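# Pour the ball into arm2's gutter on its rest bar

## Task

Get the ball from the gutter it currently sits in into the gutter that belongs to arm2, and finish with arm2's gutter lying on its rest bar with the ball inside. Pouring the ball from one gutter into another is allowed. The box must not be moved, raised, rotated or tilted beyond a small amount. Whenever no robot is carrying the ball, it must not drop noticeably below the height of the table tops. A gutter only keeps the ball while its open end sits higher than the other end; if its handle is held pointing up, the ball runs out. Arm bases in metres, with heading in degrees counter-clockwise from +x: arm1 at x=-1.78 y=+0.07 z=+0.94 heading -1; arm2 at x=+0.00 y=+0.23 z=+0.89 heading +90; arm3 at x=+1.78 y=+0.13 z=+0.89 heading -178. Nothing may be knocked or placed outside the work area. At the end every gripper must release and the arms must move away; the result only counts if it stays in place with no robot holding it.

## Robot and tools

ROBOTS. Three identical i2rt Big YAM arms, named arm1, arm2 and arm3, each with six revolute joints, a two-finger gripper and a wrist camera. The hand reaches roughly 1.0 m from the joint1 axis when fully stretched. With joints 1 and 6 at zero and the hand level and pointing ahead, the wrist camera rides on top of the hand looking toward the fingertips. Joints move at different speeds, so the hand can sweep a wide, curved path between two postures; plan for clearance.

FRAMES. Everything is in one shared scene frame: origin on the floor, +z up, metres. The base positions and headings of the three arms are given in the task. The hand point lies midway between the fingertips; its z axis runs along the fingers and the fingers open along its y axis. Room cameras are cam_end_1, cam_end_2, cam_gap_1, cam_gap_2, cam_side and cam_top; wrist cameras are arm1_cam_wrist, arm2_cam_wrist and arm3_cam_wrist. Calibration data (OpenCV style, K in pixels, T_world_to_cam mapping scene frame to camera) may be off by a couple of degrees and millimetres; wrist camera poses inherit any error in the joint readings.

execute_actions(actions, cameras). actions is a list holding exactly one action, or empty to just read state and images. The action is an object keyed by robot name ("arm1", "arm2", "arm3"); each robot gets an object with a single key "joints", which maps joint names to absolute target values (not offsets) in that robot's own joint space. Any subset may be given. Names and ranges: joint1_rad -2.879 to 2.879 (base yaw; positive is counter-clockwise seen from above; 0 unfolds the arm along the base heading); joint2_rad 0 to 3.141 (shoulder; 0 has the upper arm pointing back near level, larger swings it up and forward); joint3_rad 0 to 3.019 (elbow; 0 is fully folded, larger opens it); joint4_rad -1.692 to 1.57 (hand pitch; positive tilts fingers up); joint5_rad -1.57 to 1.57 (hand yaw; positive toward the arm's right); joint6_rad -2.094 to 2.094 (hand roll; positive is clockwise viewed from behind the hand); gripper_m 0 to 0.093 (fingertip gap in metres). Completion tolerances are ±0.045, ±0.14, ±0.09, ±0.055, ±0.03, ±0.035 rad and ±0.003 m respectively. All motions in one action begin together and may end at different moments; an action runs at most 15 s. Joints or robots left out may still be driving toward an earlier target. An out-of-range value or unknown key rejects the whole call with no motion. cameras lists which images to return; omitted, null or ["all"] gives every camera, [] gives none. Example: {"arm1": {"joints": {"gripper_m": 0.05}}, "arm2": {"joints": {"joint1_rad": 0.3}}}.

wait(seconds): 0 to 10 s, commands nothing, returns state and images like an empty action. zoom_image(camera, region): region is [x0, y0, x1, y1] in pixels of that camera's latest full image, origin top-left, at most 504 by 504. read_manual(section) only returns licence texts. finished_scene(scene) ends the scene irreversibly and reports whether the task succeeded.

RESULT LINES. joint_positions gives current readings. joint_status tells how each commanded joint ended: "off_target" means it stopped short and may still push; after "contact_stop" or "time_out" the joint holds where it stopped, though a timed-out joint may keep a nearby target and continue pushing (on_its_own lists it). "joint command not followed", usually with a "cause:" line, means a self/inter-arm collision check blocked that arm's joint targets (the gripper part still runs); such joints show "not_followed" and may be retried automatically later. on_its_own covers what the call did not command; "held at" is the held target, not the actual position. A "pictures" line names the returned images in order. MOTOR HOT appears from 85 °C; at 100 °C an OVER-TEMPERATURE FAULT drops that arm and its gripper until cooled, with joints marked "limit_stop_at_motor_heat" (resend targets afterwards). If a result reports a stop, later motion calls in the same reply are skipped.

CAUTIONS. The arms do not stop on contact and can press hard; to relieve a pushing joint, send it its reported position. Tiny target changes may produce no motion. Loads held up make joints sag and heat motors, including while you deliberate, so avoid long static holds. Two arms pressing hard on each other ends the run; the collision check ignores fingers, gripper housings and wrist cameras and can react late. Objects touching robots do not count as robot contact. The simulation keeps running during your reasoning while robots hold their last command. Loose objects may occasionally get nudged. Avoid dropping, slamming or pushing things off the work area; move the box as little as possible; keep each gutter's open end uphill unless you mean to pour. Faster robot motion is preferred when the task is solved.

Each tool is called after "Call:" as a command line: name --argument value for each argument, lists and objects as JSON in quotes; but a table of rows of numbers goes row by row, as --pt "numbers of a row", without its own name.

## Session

Call:
execute_actions --actions '[]'

Scene clock: 0.00 s.
Motor temperatures (°C, as the motors report them): arm1=[23 25 29 24 23 23] | arm2=[24 28 30 25 24 25] | arm3=[25 22 31 23 25 23]
arm1.joint_positions: joint1_rad=+0.616 joint2_rad=+0.485 joint3_rad=+1.596 joint4_rad=-1.550 joint5_rad=-0.079 joint6_rad=+0.277 gripper_m=+0.094
arm1.joint_status: not commanded
arm1.hand: x=-1.7004 y=+0.1430 z=+1.5437 quat_wxyz=(-0.472, +0.160, -0.827, -0.259) (m; scene frame)
arm2.joint_positions: joint1_rad=-0.783 joint2_rad=+0.406 joint3_rad=+1.481 joint4_rad=-1.482 joint5_rad=+0.280 joint6_rad=+0.404 gripper_m=+0.094
arm2.joint_status: not commanded
arm2.hand: x=+0.1073 y=+0.2642 z=+1.4750 quat_wxyz=(-0.515, +0.078, -0.826, -0.213) (m; scene frame)
arm3.joint_positions: joint1_rad=+0.228 joint2_rad=+0.530 joint3_rad=+1.352 joint4_rad=-1.269 joint5_rad=-0.047 joint6_rad=-0.406 gripper_m=+0.094
arm3.joint_status: not commanded
arm3.hand: x=+1.5732 y=+0.0658 z=+1.4430 quat_wxyz=(+0.019, -0.798, -0.286, +0.530) (m; scene frame)
pictures: arm1_cam_wrist, arm2_cam_wrist, arm3_cam_wrist, cam_end_1, cam_end_2, cam_gap_1, cam_gap_2, cam_side, cam_top
camera_calibration (this result's frames):
arm1_cam_wrist: T_world_to_cam=[[0.506767, -0.815072, -0.280794, 1.41293], [-0.817813, -0.351493, -0.45567, -0.636475], [0.272706, 0.460555, -0.844701, 1.82675], [0, 0, 0, 1]] pos_world=[-1.73471, 0.0866044, 1.64978]
arm2_cam_wrist: T_world_to_cam=[[0.331295, -0.903071, -0.273323, 0.607853], [-0.852715, -0.162571, -0.496435, 0.871159], [0.403882, 0.397533, -0.823921, 1.18869], [0, 0, 0, 1]] pos_world=[0.0613811, 0.218016, 1.578]
arm3_cam_wrist: T_world_to_cam=[[-0.432105, 0.835691, 0.338977, 0.13426], [0.723236, 0.545661, -0.423301, -0.556134], [-0.538715, 0.0622504, -0.840185, 2.1801], [0, 0, 0, 1]] pos_world=[1.63468, 0.0555486, 1.55076]
Images, in order (width x height): arm1_cam_wrist 504x504, arm2_cam_wrist 504x504, arm3_cam_wrist 504x504, cam_end_1 896x504, cam_end_2 896x504, cam_gap_1 896x504, cam_gap_2 896x504, cam_side 896x504, cam_top 896x504.

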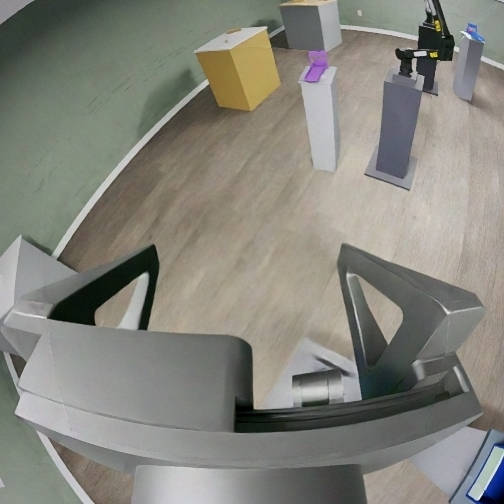

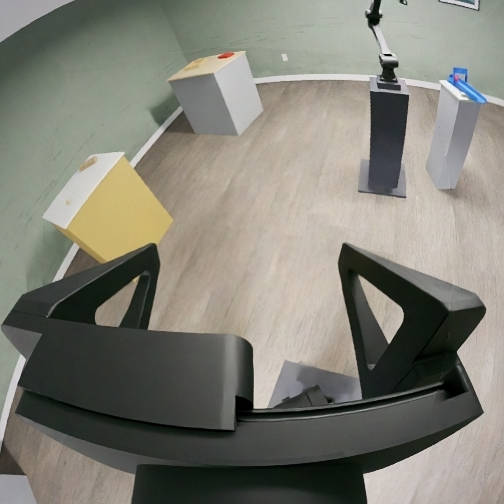

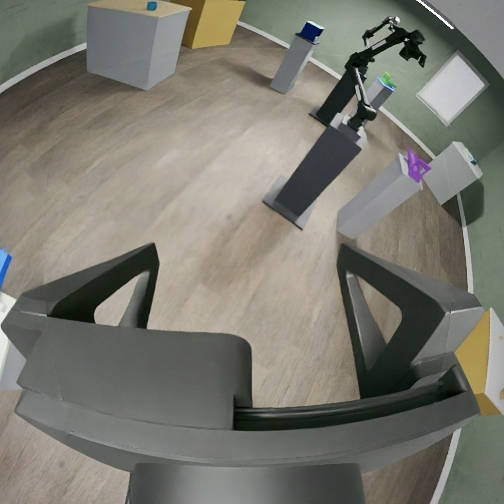

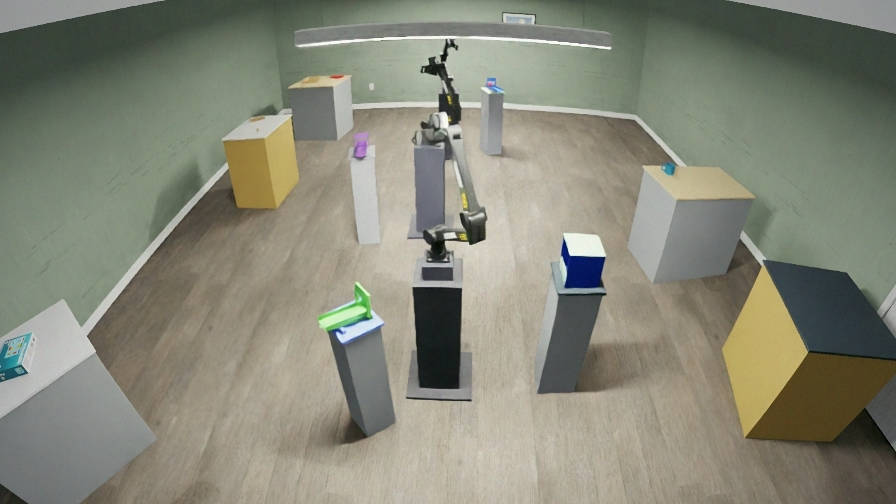

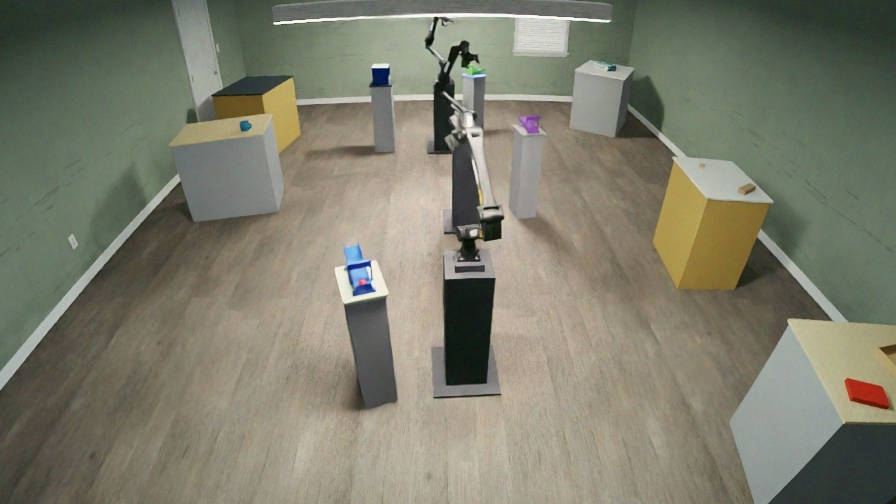

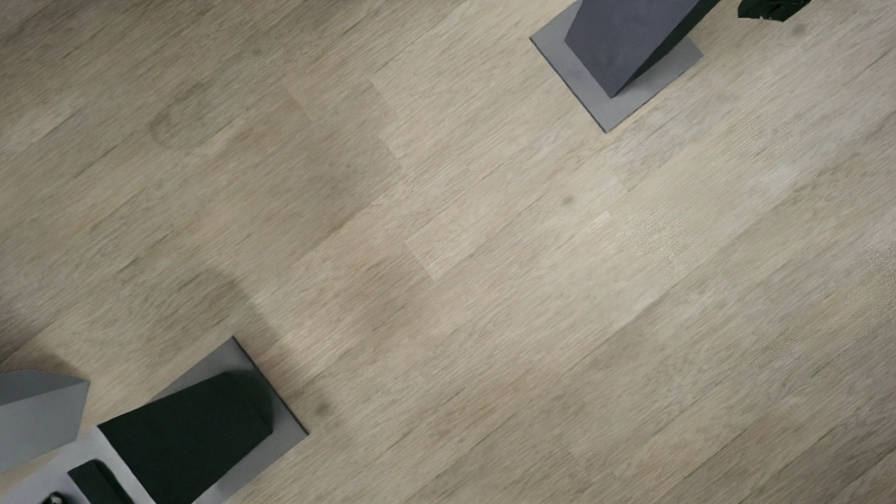

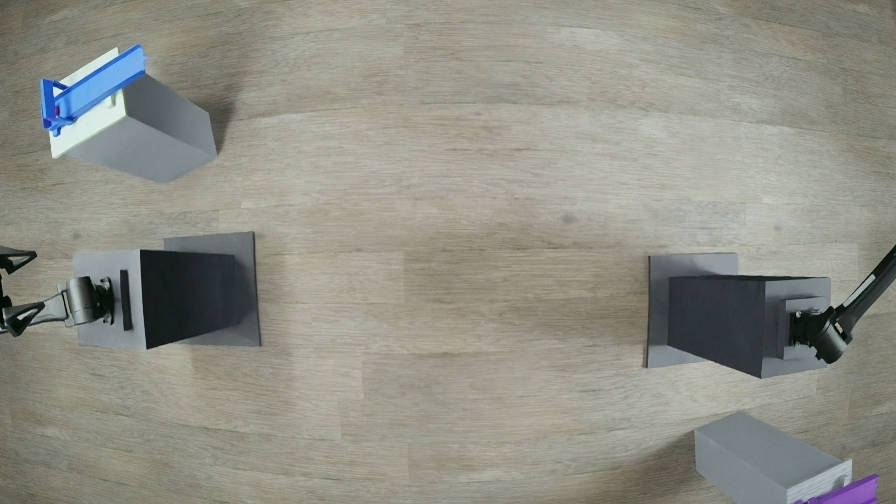

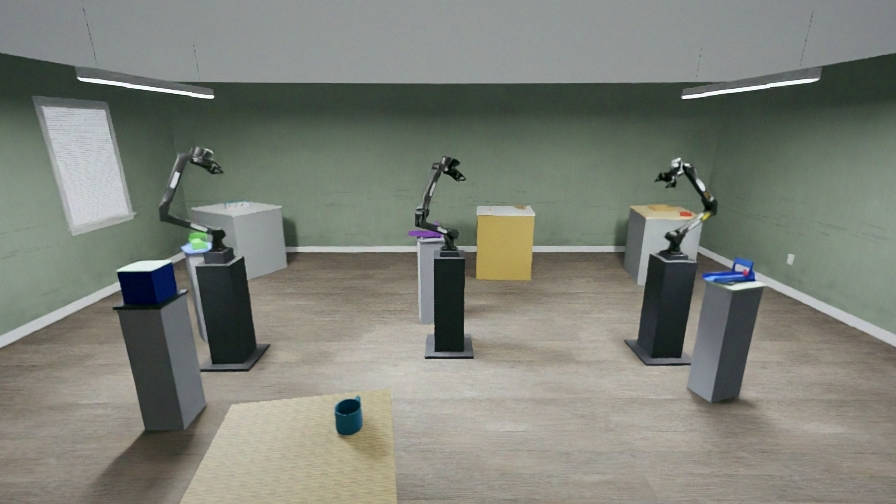

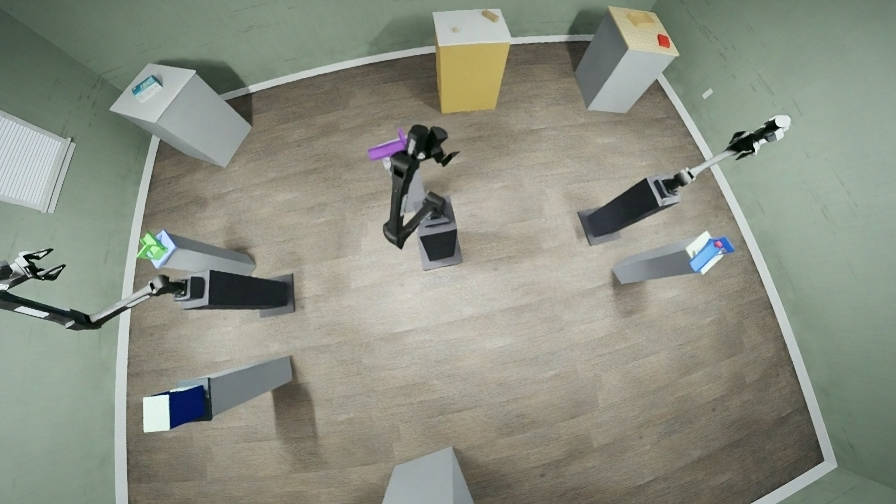

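Call:
zoom_image --camera "cam_end_2" --region '[310, 225, 420, 315]'

Call:
zoom_image --camera "cam_side" --region '[680, 240, 790, 310]'

Call:
zoom_image --camera "cam_end_1" --region '[325, 120, 395, 170]'

Call:
zoom_image --camera "cam_side" --region '[390, 205, 460, 255]'

Call:
zoom_image --camera "cam_end_2" --region '[495, 100, 565, 150]'

Region (310, 225, 420, 315) of cam_end_2's 896x504 image, scaled by 4.582, with more detail than that image has; it fills the top 412 rows of this view, and the rest is white.

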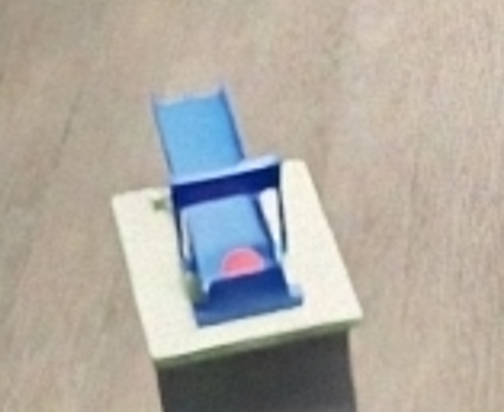

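Region (680, 240, 790, 310) of cam_side's 896x504 image, scaled by 4.582, with more detail than that image has; it fills the top 321 rows of this view, and the rest is white.

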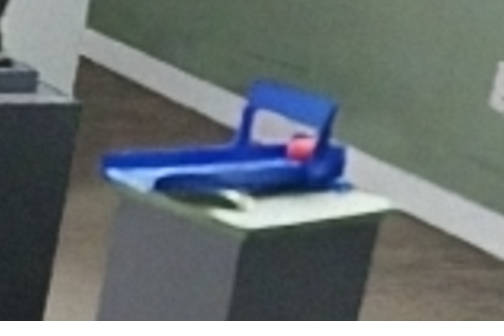

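Region (325, 120, 395, 170) of cam_end_1's 896x504 image, scaled by 7.200, with more detail than that image has; it fills the top 360 rows of this view, and the rest is white.

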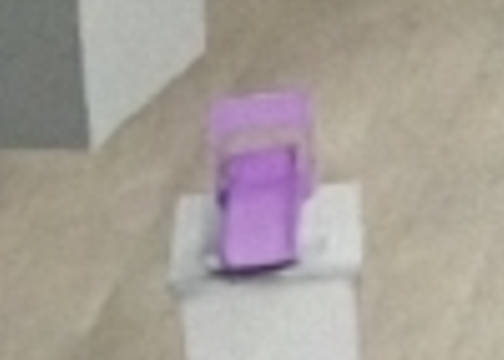

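Region (390, 205, 460, 255) of cam_side's 896x504 image, scaled by 7.200, with more detail than that image has; it fills the top 360 rows of this view, and the rest is white.

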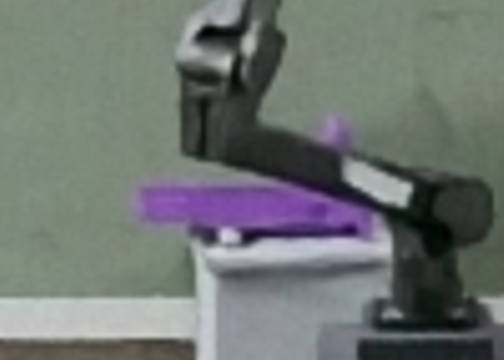

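Region (495, 100, 565, 150) of cam_end_2's 896x504 image, scaled by 7.200, with more detail than that image has; it fills the top 360 rows of this view, and the rest is white.

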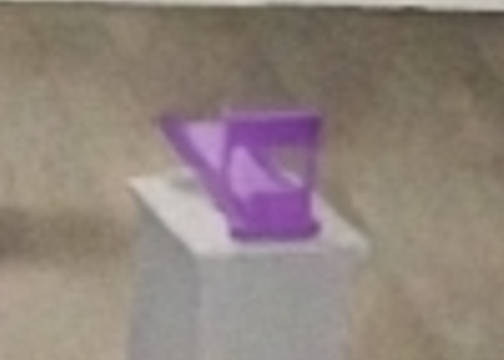

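Call:
execute_actions --actions '[{"arm3":{"joints":{"joint1_rad":1.824,"joint2_rad":1.742,"joint3_rad":1.69,"joint4_rad":-1.482,"joint5_rad":0.195,"joint6_rad":-0.183,"gripper_m":0.06}},"arm2":{"joints":{"joint1_rad":0.152,"joint2_rad":1.877,"joint3_rad":1.88,"joint4_rad":-1.588,"joint5_rad":-0.198,"joint6_rad":-0.07,"gripper_m":0.06}}}]' --cameras '["arm3_cam_wrist","arm2_cam_wrist"]'

Scene clock: 26.17 s.
Motor temperatures (°C, as the motors report them): arm1=[23 25 31 25 23 23] | arm2=[24 29 33 25 24 25] | arm3=[25 22 34 23 25 23]
arm1.joint_positions: joint1_rad=+0.616 joint2_rad=+0.485 joint3_rad=+1.596 joint4_rad=-1.550 joint5_rad=-0.079 joint6_rad=+0.277 gripper_m=+0.094
arm1.joint_status: not commanded
arm1.hand: x=-1.7004 y=+0.1430 z=+1.5437 quat_wxyz=(-0.472, +0.160, -0.827, -0.259) (m; scene frame)
arm2.joint_positions: joint1_rad=+0.158 joint2_rad=+1.897 joint3_rad=+1.853 joint4_rad=-1.576 joint5_rad=-0.196 joint6_rad=-0.059 gripper_m=+0.060
arm2.joint_status: all done
arm2.hand: x=-0.1219 y=+0.7950 z=+1.1069 quat_wxyz=(+0.085, +0.774, -0.626, -0.052) (m; scene frame)
arm3.joint_positions: joint1_rad=+1.828 joint2_rad=+1.736 joint3_rad=+1.667 joint4_rad=-1.467 joint5_rad=+0.193 joint6_rad=-0.194 gripper_m=+0.060
arm3.joint_status: all done
arm3.hand: x=+1.8976 y=-0.4021 z=+1.1158 quat_wxyz=(+0.048, -0.519, -0.849, +0.081) (m; scene frame)
pictures: arm2_cam_wrist, arm3_cam_wrist
camera_calibration (this result's frames):
arm2_cam_wrist: T_world_to_cam=[[0.964258, 0.194801, -0.179607, 0.163166], [0.264142, -0.760097, 0.593701, -0.0162315], [-0.020865, -0.619923, -0.784385, 1.48025], [0, 0, 0, 1]] pos_world=[-0.122161, 0.873517, 1.20003]
arm3_cam_wrist: T_world_to_cam=[[-0.871593, -0.449938, 0.194633, 1.25444], [-0.272553, 0.774757, 0.570497, 0.198889], [-0.407481, 0.444193, -0.797904, 1.9665], [0, 0, 0, 1]] pos_world=[1.94888, -0.463175, 1.21146]
Images, in order (width x height): arm2_cam_wrist 504x504, arm3_cam_wrist 504x504.

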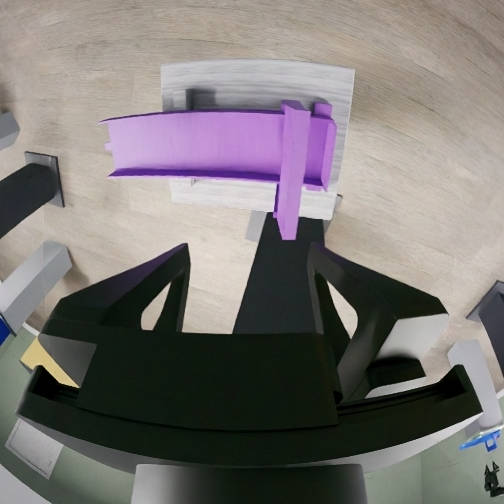

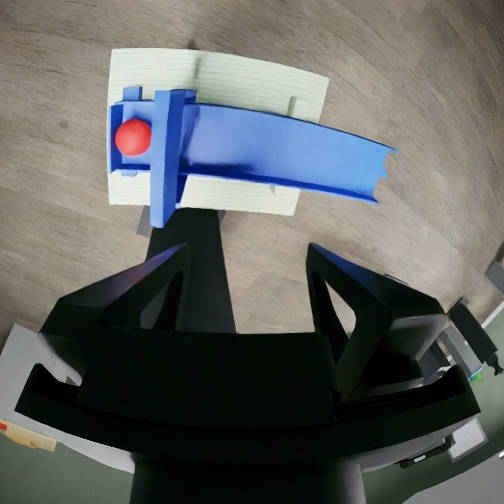

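Call:
execute_actions --actions '[{"arm3":{"joints":{"joint1_rad":1.905,"joint2_rad":1.885,"joint3_rad":1.50,"joint4_rad":-1.197,"joint5_rad":0.198,"joint6_rad":0.095,"gripper_m":0.07}},"arm2":{"joints":{"joint1_rad":0.122,"joint2_rad":1.925,"joint3_rad":1.615,"joint4_rad":-1.24,"joint5_rad":-0.198,"joint6_rad":-0.065,"gripper_m":0.07}}}]' --cameras '["arm3_cam_wrist","arm2_cam_wrist","cam_side","cam_end_1"]'

Call:
zoom_image --camera "cam_side" --region '[680, 220, 790, 300]'

Call:
zoom_image --camera "cam_end_1" --region '[325, 100, 405, 170]'

Scene clock: 51.17 s.
Motor temperatures (°C, as the motors report them): arm1=[23 25 31 25 23 23] | arm2=[24 33 37 25 24 25] | arm3=[25 24 36 23 25 23]
arm1.joint_positions: joint1_rad=+0.616 joint2_rad=+0.485 joint3_rad=+1.596 joint4_rad=-1.550 joint5_rad=-0.079 joint6_rad=+0.277 gripper_m=+0.094
arm1.joint_status: not commanded
arm1.hand: x=-1.7004 y=+0.1430 z=+1.5437 quat_wxyz=(-0.472, +0.160, -0.827, -0.259) (m; scene frame)
arm2.joint_positions: joint1_rad=+0.121 joint2_rad=+1.943 joint3_rad=+1.605 joint4_rad=-1.256 joint5_rad=-0.196 joint6_rad=-0.059 gripper_m=+0.070
arm2.joint_status: all done
arm2.hand: x=-0.1016 y=+0.8010 z=+0.9881 quat_wxyz=(+0.075, +0.763, -0.639, -0.063) (m; scene frame)
arm3.joint_positions: joint1_rad=+1.912 joint2_rad=+1.884 joint3_rad=+1.481 joint4_rad=-1.213 joint5_rad=+0.198 joint6_rad=+0.083 gripper_m=+0.070
arm3.joint_status: all done
arm3.hand: x=+1.9432 y=-0.3934 z=+0.9700 quat_wxyz=(+0.068, -0.595, -0.798, +0.070) (m; scene frame)
pictures: arm2_cam_wrist, arm3_cam_wrist, cam_end_1, cam_side
camera_calibration (this result's frames):
arm2_cam_wrist: T_world_to_cam=[[0.970032, 0.164479, -0.178845, 0.145227], [0.238548, -0.784593, 0.572284, 0.0916846], [-0.0461918, -0.597796, -0.800316, 1.38662], [0, 0, 0, 1]] pos_world=[-0.098696, 0.876962, 1.08323]
arm3_cam_wrist: T_world_to_cam=[[-0.937844, -0.284918, 0.198167, 1.51673], [-0.116968, 0.797074, 0.592445, -0.0270918], [-0.326752, 0.532442, -0.780858, 1.7261], [0, 0, 0, 1]] pos_world=[1.98329, -0.465309, 1.06332]
Images, in order (width x height): arm2_cam_wrist 504x504, arm3_cam_wrist 504x504, cam_end_1 896x504, cam_side 896x504.

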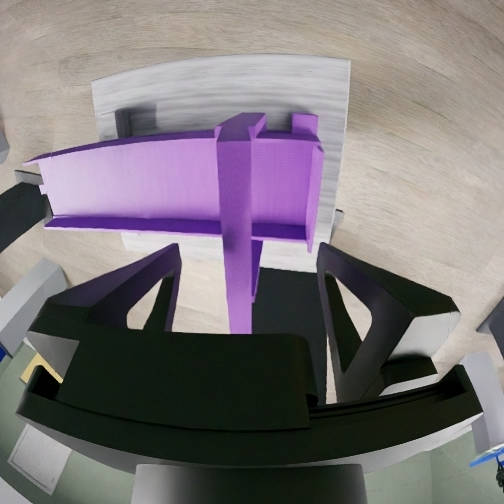

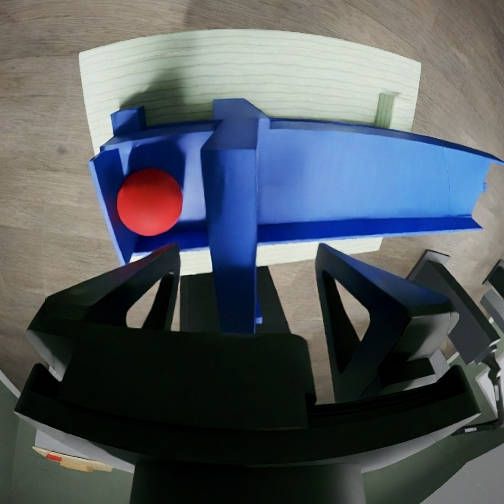

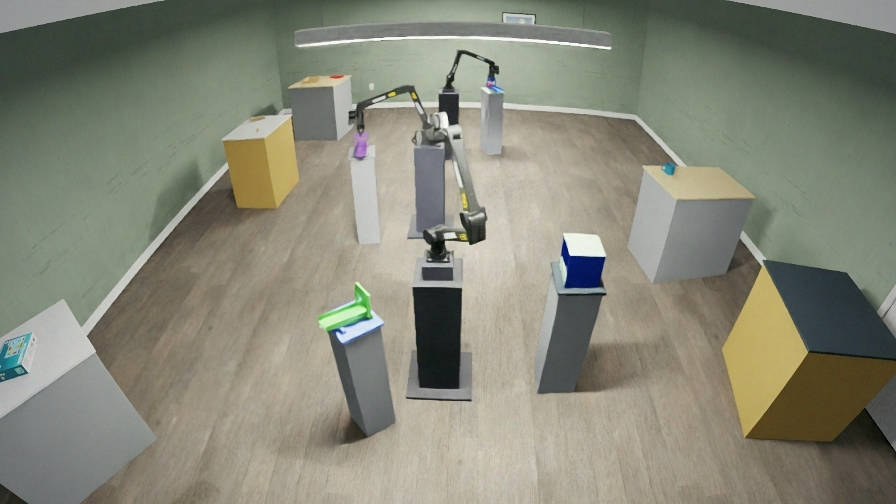

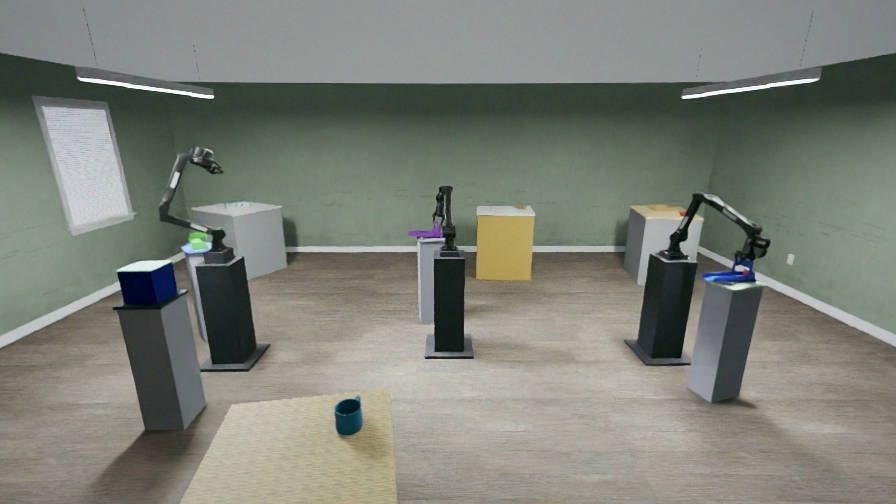

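Region (680, 220, 790, 300) of cam_side's 896x504 image, scaled by 4.582, with more detail than that image has; it fills the top 367 rows of this view, and the rest is white.

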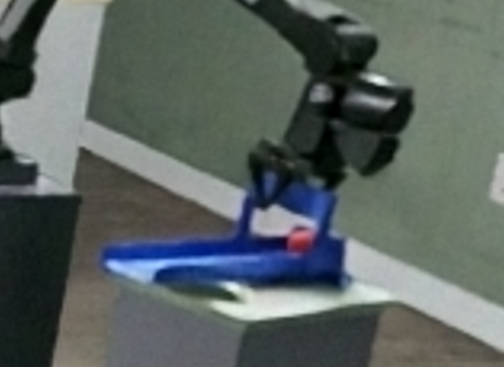

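Region (325, 100, 405, 170) of cam_end_1's 896x504 image, scaled by 6.300, with more detail than that image has; it fills the top 441 rows of this view, and the rest is white.

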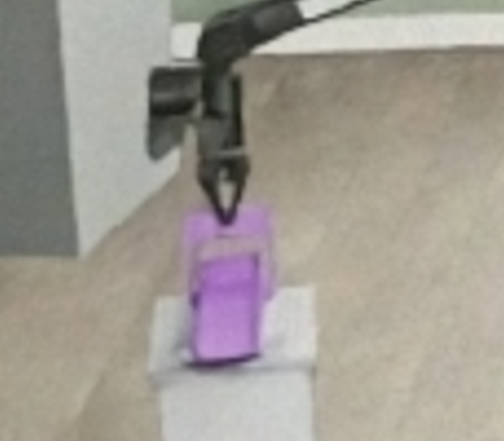

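Call:
execute_actions --actions '[{"arm3":{"joints":{"joint1_rad":1.935}},"arm2":{"joints":{"joint1_rad":0.14,"joint2_rad":1.99,"joint4_rad":-1.2}}}]' --cameras '["arm3_cam_wrist","arm2_cam_wrist"]'

Scene clock: 57.27 s.
Motor temperatures (°C, as the motors report them): arm1=[23 25 31 25 23 23] | arm2=[24 33 37 25 24 25] | arm3=[25 24 36 23 25 23]
arm1.joint_positions: joint1_rad=+0.616 joint2_rad=+0.485 joint3_rad=+1.596 joint4_rad=-1.550 joint5_rad=-0.079 joint6_rad=+0.277 gripper_m=+0.094
arm1.joint_status: not commanded
arm1.hand: x=-1.7004 y=+0.1430 z=+1.5437 quat_wxyz=(-0.472, +0.160, -0.827, -0.259) (m; scene frame)
arm2.joint_positions: joint1_rad=+0.134 joint2_rad=+1.995 joint3_rad=+1.605 joint4_rad=-1.215 joint5_rad=-0.196 joint6_rad=-0.059 gripper_m=+0.070
arm2.joint_status: all done
arm2.hand: x=-0.1097 y=+0.8069 z=+0.9586 quat_wxyz=(+0.079, +0.767, -0.634, -0.059) (m; scene frame)
arm3.joint_positions: joint1_rad=+1.932 joint2_rad=+1.884 joint3_rad=+1.481 joint4_rad=-1.213 joint5_rad=+0.198 joint6_rad=+0.084 gripper_m=+0.070
arm3.joint_status: all done
arm3.hand: x=+1.9535 y=-0.3900 z=+0.9700 quat_wxyz=(+0.067, -0.587, -0.804, +0.070) (m; scene frame)
pictures: arm2_cam_wrist, arm3_cam_wrist
camera_calibration (this result's frames):
arm2_cam_wrist: T_world_to_cam=[[0.968191, 0.174584, -0.17924, 0.1389], [0.247418, -0.774777, 0.581812, 0.0989822], [-0.037296, -0.607653, -0.793327, 1.36843], [0, 0, 0, 1]] pos_world=[-0.107935, 0.883967, 1.05292]
arm3_cam_wrist: T_world_to_cam=[[-0.932122, -0.30307, 0.198236, 1.50897], [-0.132458, 0.794783, 0.592262, 0.000933405], [-0.337052, 0.525803, -0.780979, 1.74538], [0, 0, 0, 1]] pos_world=[1.99495, -0.461142, 1.06342]
Images, in order (width x height): arm2_cam_wrist 504x504, arm3_cam_wrist 504x504.

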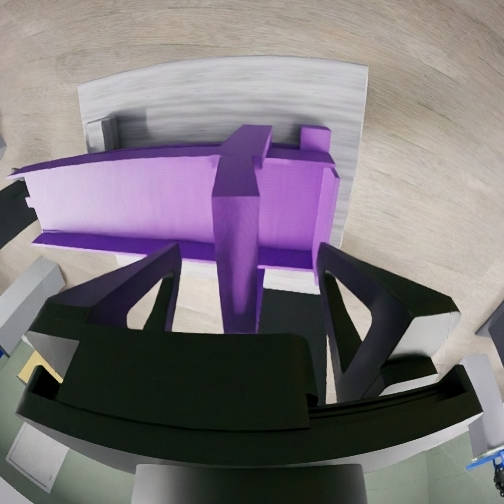

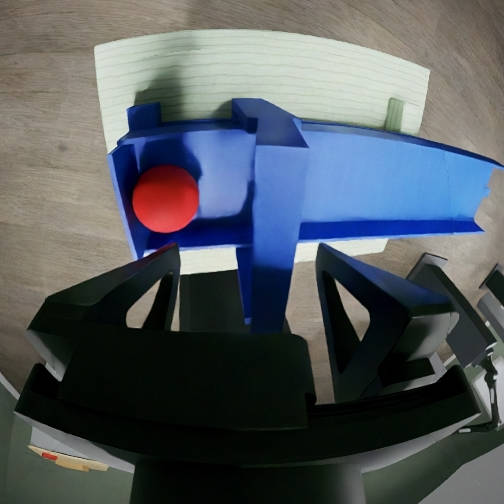

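Call:
execute_actions --actions '[{"arm3":{"joints":{"joint1_rad":1.915,"gripper_m":0.03}},"arm2":{"joints":{"joint1_rad":0.15,"joint2_rad":1.955,"gripper_m":0.03}}}]' --cameras '[]'

Call:
execute_actions --actions '[{"arm3":{"joints":{"gripper_m":0.0}},"arm2":{"joints":{"gripper_m":0.0}}}]' --cameras '["arm3_cam_wrist","arm2_cam_wrist"]'

Scene clock: 67.93 s.
Motor temperatures (°C, as the motors report them): arm1=[23 25 31 25 23 23] | arm2=[24 33 37 25 24 25] | arm3=[25 25 36 23 25 23]
arm1.joint_positions: joint1_rad=+0.616 joint2_rad=+0.485 joint3_rad=+1.596 joint4_rad=-1.550 joint5_rad=-0.079 joint6_rad=+0.277 gripper_m=+0.094
arm1.joint_status: not commanded
arm1.hand: x=-1.7004 y=+0.1430 z=+1.5437 quat_wxyz=(-0.472, +0.160, -0.827, -0.259) (m; scene frame)
arm2.joint_positions: joint1_rad=+0.144 joint2_rad=+1.977 joint3_rad=+1.605 joint4_rad=-1.215 joint5_rad=-0.196 joint6_rad=-0.059 gripper_m=+0.030
arm2.joint_status: all done
arm2.hand: x=-0.1154 y=+0.8068 z=+0.9687 quat_wxyz=(+0.074, +0.770, -0.630, -0.065) (m; scene frame)
arm3.joint_positions: joint1_rad=+1.921 joint2_rad=+1.884 joint3_rad=+1.481 joint4_rad=-1.213 joint5_rad=+0.198 joint6_rad=+0.084 gripper_m=+0.030
arm3.joint_status: all done
arm3.hand: x=+1.9477 y=-0.3919 z=+0.9700 quat_wxyz=(+0.068, -0.592, -0.800, +0.070) (m; scene frame)
pictures: none
No camera images: the call's "cameras" was empty. Leave "cameras" out to get every camera's image.

Scene clock: 68.50 s.
Motor temperatures (°C, as the motors report them): arm1=[23 25 31 25 23 23] | arm2=[24 33 37 25 24 25] | arm3=[25 25 36 23 25 23]
arm1.joint_positions: joint1_rad=+0.616 joint2_rad=+0.485 joint3_rad=+1.596 joint4_rad=-1.550 joint5_rad=-0.079 joint6_rad=+0.277 gripper_m=+0.094
arm1.joint_status: not commanded
arm1.hand: x=-1.7004 y=+0.1430 z=+1.5437 quat_wxyz=(-0.472, +0.160, -0.827, -0.259) (m; scene frame)
arm2.joint_positions: joint1_rad=+0.144 joint2_rad=+1.973 joint3_rad=+1.605 joint4_rad=-1.215 joint5_rad=-0.202 joint6_rad=-0.058 gripper_m=+0.011
arm2.joint_status: gripper_m off_target (ended at +0.011, target +0.000)
arm2.hand: x=-0.1168 y=+0.8070 z=+0.9711 quat_wxyz=(+0.074, +0.771, -0.629, -0.068) (m; scene frame)
arm3.joint_positions: joint1_rad=+1.920 joint2_rad=+1.882 joint3_rad=+1.481 joint4_rad=-1.213 joint5_rad=+0.204 joint6_rad=+0.086 gripper_m=+0.011
arm3.joint_status: gripper_m off_target (ended at +0.011, target +0.000)
arm3.hand: x=+1.9466 y=-0.3926 z=+0.9712 quat_wxyz=(+0.068, -0.592, -0.799, +0.073) (m; scene frame)
pictures: arm2_cam_wrist, arm3_cam_wrist
camera_calibration (this result's frames):
arm2_cam_wrist: T_world_to_cam=[[0.964841, 0.188007, -0.183673, 0.141041], [0.260034, -0.784555, 0.562899, 0.121313], [-0.0382734, -0.590869, -0.805859, 1.37662], [0, 0, 0, 1]] pos_world=[-0.114939, 0.882065, 1.06698]
arm3_cam_wrist: T_world_to_cam=[[-0.93505, -0.289913, 0.204038, 1.50687], [-0.119237, 0.799194, 0.589128, -0.0196047], [-0.333862, 0.526535, -0.781855, 1.74024], [0, 0, 0, 1]] pos_world=[1.98766, -0.463767, 1.0647]
Images, in order (width x height): arm2_cam_wrist 504x504, arm3_cam_wrist 504x504.

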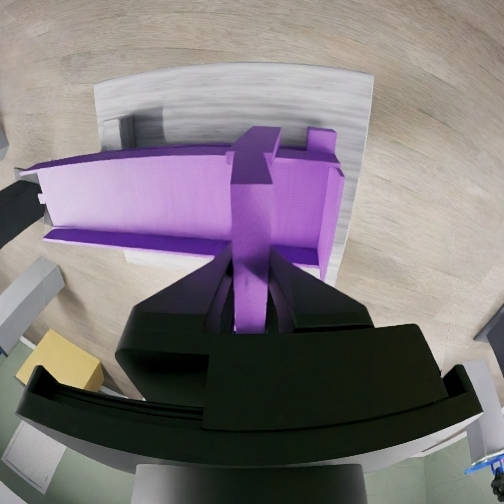

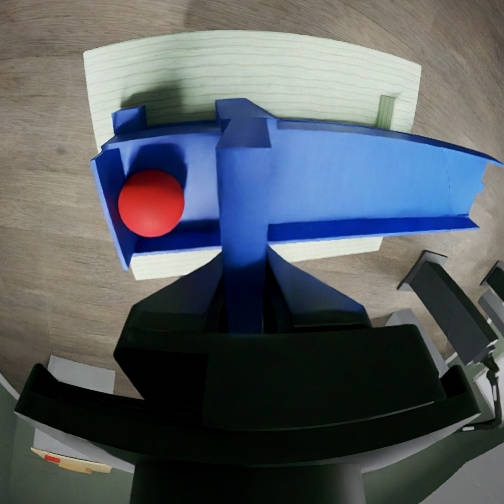

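Call:
execute_actions --actions '[{"arm3":{"joints":{"joint2_rad":1.62,"joint4_rad":-1.09,"joint5_rad":0.35}},"arm2":{"joints":{"joint2_rad":1.68}}}]' --cameras '[]'

Call:
execute_actions --actions '[{"arm3":{"joints":{"joint4_rad":-0.93,"joint6_rad":-1.571}},"arm2":{"joints":{"joint1_rad":-1.627,"joint2_rad":2.02,"joint3_rad":1.76,"joint4_rad":-0.8,"joint5_rad":0,"joint6_rad":1.571}}}]' --cameras '["arm3_cam_wrist","cam_side"]'

Scene clock: 84.40 s.
Motor temperatures (°C, as the motors report them): arm1=[23 25 31 25 23 23] | arm2=[24 34 37 25 24 25] | arm3=[25 25 36 23 25 23]
arm1.joint_positions: joint1_rad=+0.616 joint2_rad=+0.485 joint3_rad=+1.596 joint4_rad=-1.550 joint5_rad=-0.079 joint6_rad=+0.277 gripper_m=+0.094
arm1.joint_status: not commanded
arm1.hand: x=-1.7004 y=+0.1430 z=+1.5437 quat_wxyz=(-0.472, +0.160, -0.827, -0.259) (m; scene frame)
arm2.joint_positions: joint1_rad=+0.144 joint2_rad=+1.696 joint3_rad=+1.593 joint4_rad=-1.215 joint5_rad=-0.196 joint6_rad=-0.058 gripper_m=+0.011
arm2.joint_status: all done
arm2.hand: x=-0.1143 y=+0.7967 z=+1.1221 quat_wxyz=(-0.018, +0.772, -0.614, -0.163) (m; scene frame)
arm3.joint_positions: joint1_rad=+1.920 joint2_rad=+1.638 joint3_rad=+1.478 joint4_rad=-1.111 joint5_rad=+0.346 joint6_rad=+0.088 gripper_m=+0.011
arm3.joint_status: all done
arm3.hand: x=+1.9302 y=-0.4180 z=+1.1099 quat_wxyz=(-0.039, -0.604, -0.765, +0.220) (m; scene frame)
pictures: none
No camera images: the call's "cameras" was empty. Leave "cameras" out to get every camera's image.

Scene clock: 86.60 s.
Motor temperatures (°C, as the motors report them): arm1=[23 25 31 25 23 23] | arm2=[24 34 37 25 24 25] | arm3=[25 25 36 23 25 23]
arm1.joint_positions: joint1_rad=+0.616 joint2_rad=+0.485 joint3_rad=+1.596 joint4_rad=-1.550 joint5_rad=-0.079 joint6_rad=+0.277 gripper_m=+0.094
arm1.joint_status: not commanded
arm1.hand: x=-1.7004 y=+0.1430 z=+1.5437 quat_wxyz=(-0.472, +0.160, -0.827, -0.259) (m; scene frame)
arm2.joint_positions: joint1_rad=-1.630 joint2_rad=+2.065 joint3_rad=+1.719 joint4_rad=-0.805 joint5_rad=+0.003 joint6_rad=+1.559 gripper_m=+0.011
arm2.joint_status: all done
arm2.hand: x=+0.7195 y=+0.1869 z=+0.9670 quat_wxyz=(-0.149, -0.710, -0.673, -0.144) (m; scene frame)
arm3.joint_positions: joint1_rad=+1.920 joint2_rad=+1.638 joint3_rad=+1.478 joint4_rad=-0.961 joint5_rad=+0.346 joint6_rad=-1.562 gripper_m=+0.011
arm3.joint_status: all done
arm3.hand: x=+1.9420 y=-0.4484 z=+1.1229 quat_wxyz=(+0.119, +0.137, -0.952, +0.249) (m; scene frame)
pictures: arm3_cam_wrist, cam_side
camera_calibration (this result's frames):
arm3_cam_wrist: T_world_to_cam=[[0.322652, -0.83531, 0.445144, -1.50236], [-0.66738, 0.132725, 0.732794, 0.539489], [-0.671192, -0.533518, -0.514645, 1.76643], [0, 0, 0, 1]] pos_world=[2.0304, -0.384115, 1.18252]
Images, in order (width x height): arm3_cam_wrist 504x504, cam_side 896x504.

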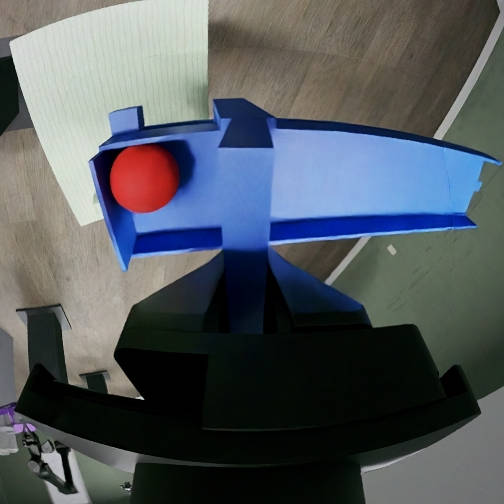

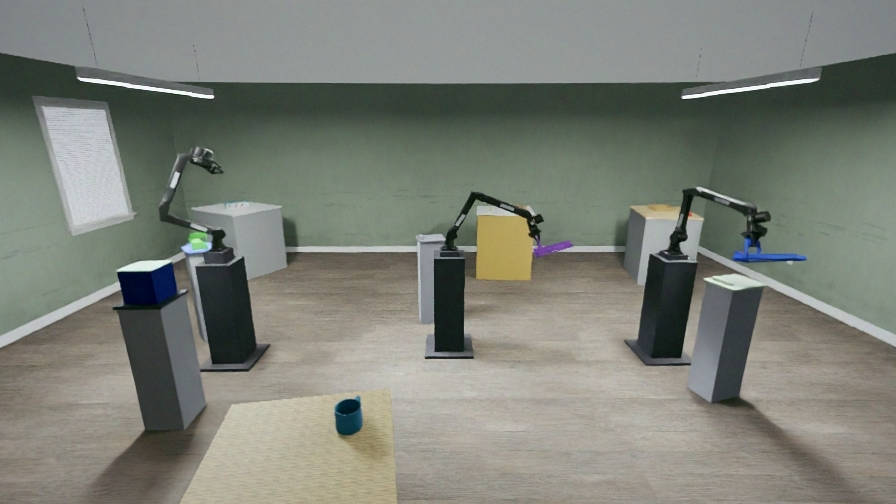

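Call:
execute_actions --actions '[{"arm3":{"joints":{"joint1_rad":-0.091,"joint4_rad":-0.75,"joint5_rad":0}}}]' --cameras '[]'

Call:
execute_actions --actions '[{"arm3":{"joints":{"joint2_rad":1.92,"joint3_rad":2.02,"joint4_rad":-1.15}}}]' --cameras '["arm3_cam_wrist","cam_side","cam_gap_2"]'

Call:
zoom_image --camera "cam_side" --region '[480, 170, 640, 270]'

Scene clock: 97.53 s.
Motor temperatures (°C, as the motors report them): arm1=[23 25 31 25 23 23] | arm2=[24 36 39 25 24 25] | arm3=[25 25 37 23 25 23]
arm1.joint_positions: joint1_rad=+0.616 joint2_rad=+0.485 joint3_rad=+1.596 joint4_rad=-1.550 joint5_rad=-0.079 joint6_rad=+0.277 gripper_m=+0.094
arm1.joint_status: not commanded
arm1.hand: x=-1.7004 y=+0.1430 z=+1.5437 quat_wxyz=(-0.472, +0.160, -0.827, -0.259) (m; scene frame)
arm2.joint_positions: joint1_rad=-1.630 joint2_rad=+2.065 joint3_rad=+1.719 joint4_rad=-0.805 joint5_rad=+0.003 joint6_rad=+1.559 gripper_m=+0.011
arm2.joint_status: not commanded
arm2.hand: x=+0.7195 y=+0.1869 z=+0.9670 quat_wxyz=(-0.149, -0.710, -0.673, -0.145) (m; scene frame)
arm3.joint_positions: joint1_rad=-0.096 joint2_rad=+1.646 joint3_rad=+1.478 joint4_rad=-0.770 joint5_rad=+0.002 joint6_rad=-1.566 gripper_m=+0.011
arm3.joint_status: all done
arm3.hand: x=+1.1395 y=+0.1708 z=+1.1263 quat_wxyz=(+0.225, -0.697, -0.647, +0.210) (m; scene frame)
pictures: none
No camera images: the call's "cameras" was empty. Leave "cameras" out to get every camera's image.

Scene clock: 99.00 s.
Motor temperatures (°C, as the motors report them): arm1=[23 25 31 25 23 23] | arm2=[24 36 40 25 24 25] | arm3=[25 26 38 23 25 23]
arm1.joint_positions: joint1_rad=+0.616 joint2_rad=+0.485 joint3_rad=+1.596 joint4_rad=-1.550 joint5_rad=-0.079 joint6_rad=+0.277 gripper_m=+0.094
arm1.joint_status: not commanded
arm1.hand: x=-1.7004 y=+0.1430 z=+1.5437 quat_wxyz=(-0.472, +0.160, -0.827, -0.259) (m; scene frame)
arm2.joint_positions: joint1_rad=-1.630 joint2_rad=+2.065 joint3_rad=+1.719 joint4_rad=-0.805 joint5_rad=+0.003 joint6_rad=+1.559 gripper_m=+0.011
arm2.joint_status: not commanded
arm2.hand: x=+0.7195 y=+0.1869 z=+0.9670 quat_wxyz=(-0.149, -0.710, -0.673, -0.145) (m; scene frame)
arm3.joint_positions: joint1_rad=-0.096 joint2_rad=+1.934 joint3_rad=+1.961 joint4_rad=-1.142 joint5_rad=+0.002 joint6_rad=-1.566 gripper_m=+0.011
arm3.joint_status: all done
arm3.hand: x=+1.0698 y=+0.1756 z=+1.1341 quat_wxyz=(+0.162, -0.715, -0.663, +0.151) (m; scene frame)
pictures: arm3_cam_wrist, cam_gap_2, cam_side
camera_calibration (this result's frames):
arm3_cam_wrist: T_world_to_cam=[[-0.896517, 0.0637642, 0.438395, 0.449322], [0.312764, 0.79194, 0.524414, -1.06172], [-0.313744, 0.607261, -0.729931, 1.18111], [0, 0, 0, 1]] pos_world=[1.10546, 0.0949268, 1.22193]
Images, in order (width x height): arm3_cam_wrist 504x504, cam_gap_2 896x504, cam_side 896x504.

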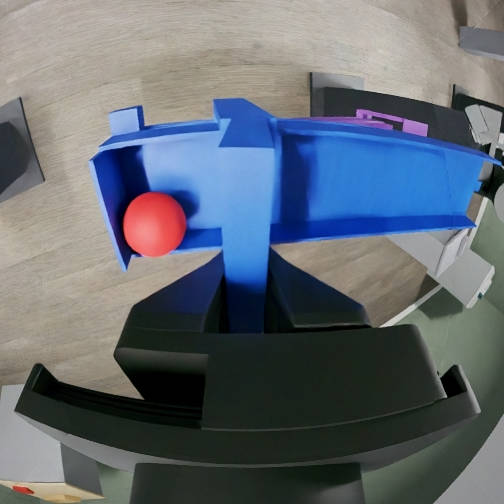

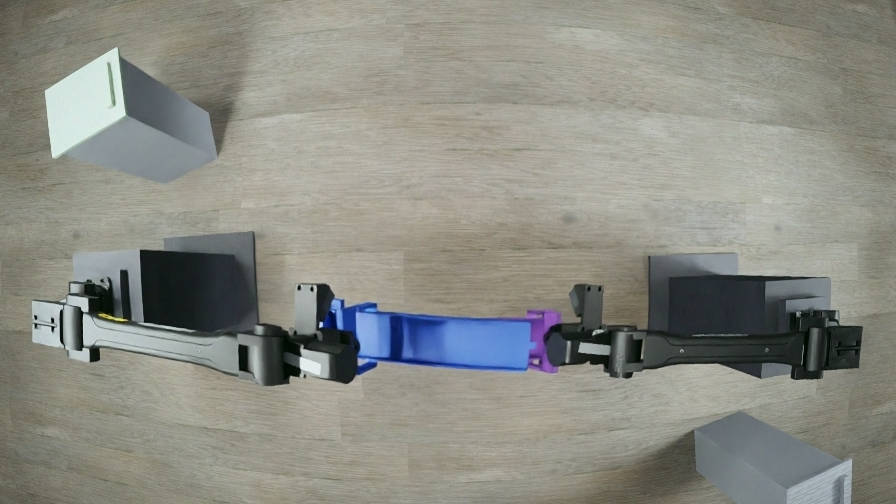

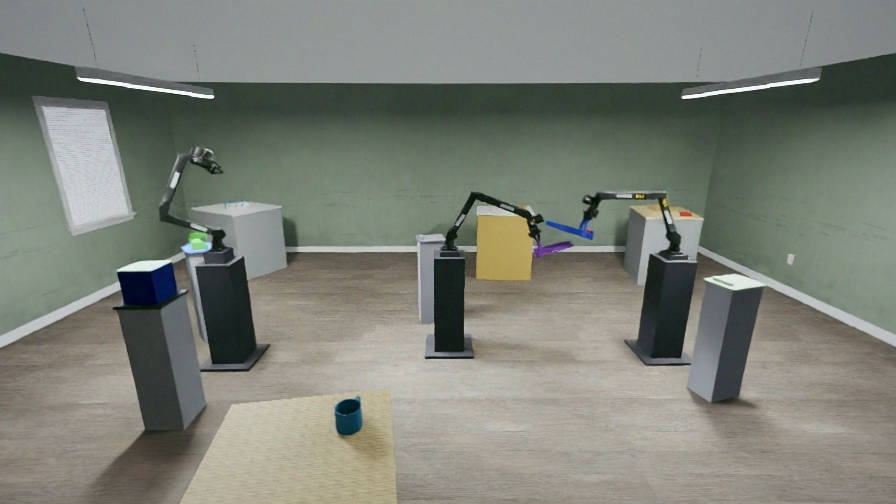

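Region (480, 170, 640, 270) of cam_side's 896x504 image, scaled by 3.150, with more detail than that image has; it fills the top 315 rows of this view, and the rest is white.

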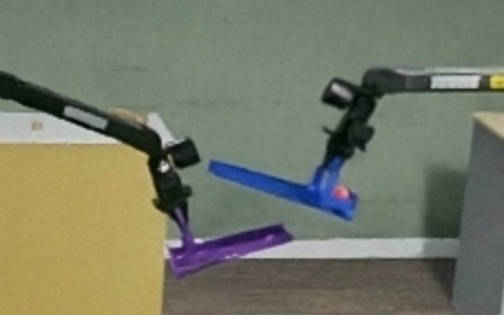

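Call:
execute_actions --actions '[{"arm3":{"joints":{"joint2_rad":1.87,"joint4_rad":-1.37}}}]' --cameras '["cam_side","cam_gap_2"]'

Call:
zoom_image --camera "cam_side" --region '[480, 170, 640, 270]'

Call:
zoom_image --camera "cam_gap_2" --region '[300, 250, 620, 420]'

Scene clock: 108.40 s.
Motor temperatures (°C, as the motors report them): arm1=[23 25 31 25 23 23] | arm2=[24 37 41 25 24 25] | arm3=[25 26 40 23 25 23]
arm1.joint_positions: joint1_rad=+0.616 joint2_rad=+0.485 joint3_rad=+1.596 joint4_rad=-1.550 joint5_rad=-0.079 joint6_rad=+0.277 gripper_m=+0.094
arm1.joint_status: not commanded
arm1.hand: x=-1.7004 y=+0.1430 z=+1.5437 quat_wxyz=(-0.472, +0.160, -0.827, -0.259) (m; scene frame)
arm2.joint_positions: joint1_rad=-1.630 joint2_rad=+2.065 joint3_rad=+1.719 joint4_rad=-0.805 joint5_rad=+0.003 joint6_rad=+1.559 gripper_m=+0.011
arm2.joint_status: not commanded
arm2.hand: x=+0.7195 y=+0.1869 z=+0.9670 quat_wxyz=(-0.149, -0.710, -0.673, -0.145) (m; scene frame)
arm3.joint_positions: joint1_rad=-0.096 joint2_rad=+1.896 joint3_rad=+1.961 joint4_rad=-1.359 joint5_rad=+0.002 joint6_rad=-1.566 gripper_m=+0.011
arm3.joint_status: all done
arm3.hand: x=+1.1242 y=+0.1719 z=+1.1410 quat_wxyz=(+0.098, -0.726, -0.674, +0.091) (m; scene frame)
pictures: cam_gap_2, cam_side
Images, in order (width x height): cam_gap_2 896x504, cam_side 896x504.

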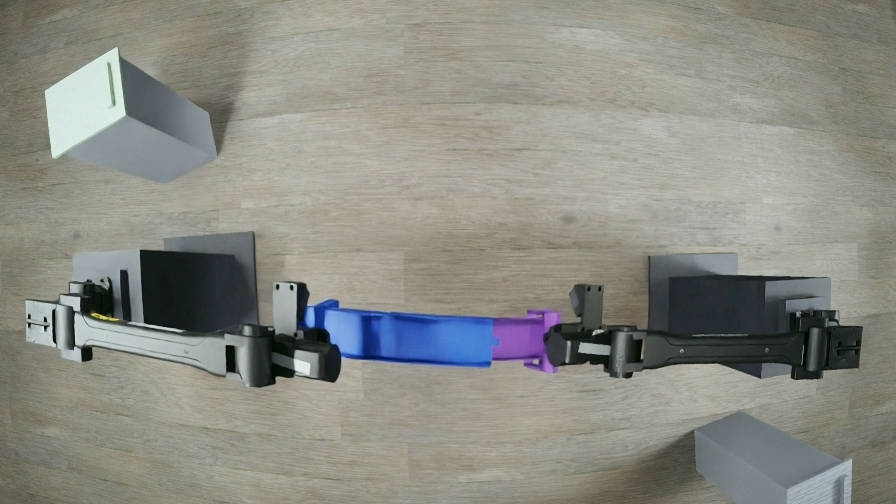

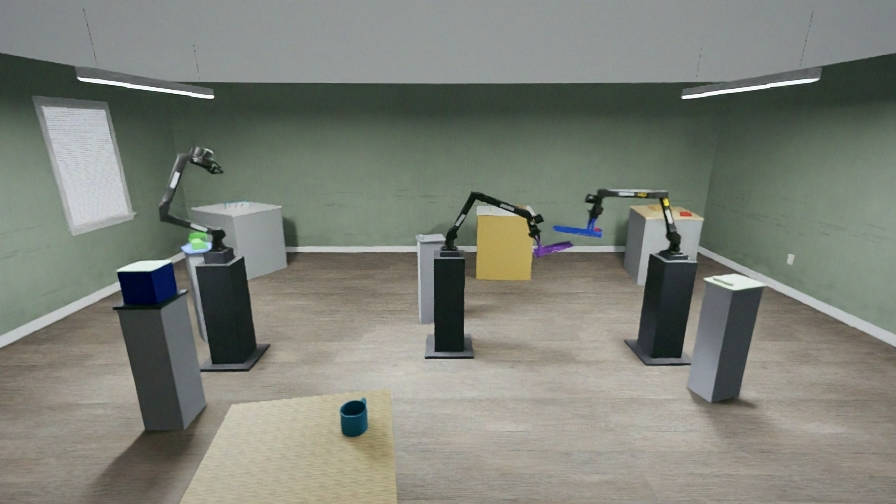

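Region (480, 170, 640, 270) of cam_side's 896x504 image, scaled by 3.150, with more detail than that image has; it fills the top 315 rows of this view, and the rest is white.

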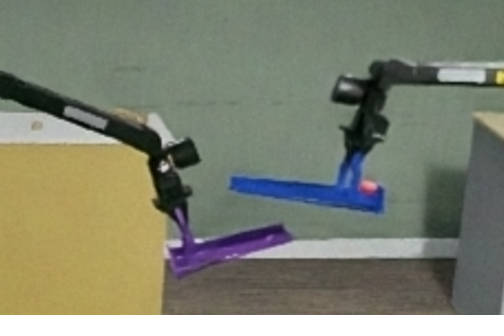

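Region (300, 250, 620, 420) of cam_gap_2's 896x504 image, scaled by 1.575, with more detail than that image has; it fills the top 268 rows of this view, and the rest is white.

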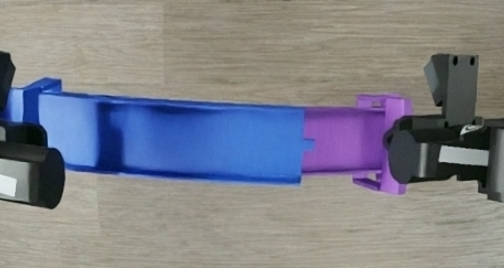

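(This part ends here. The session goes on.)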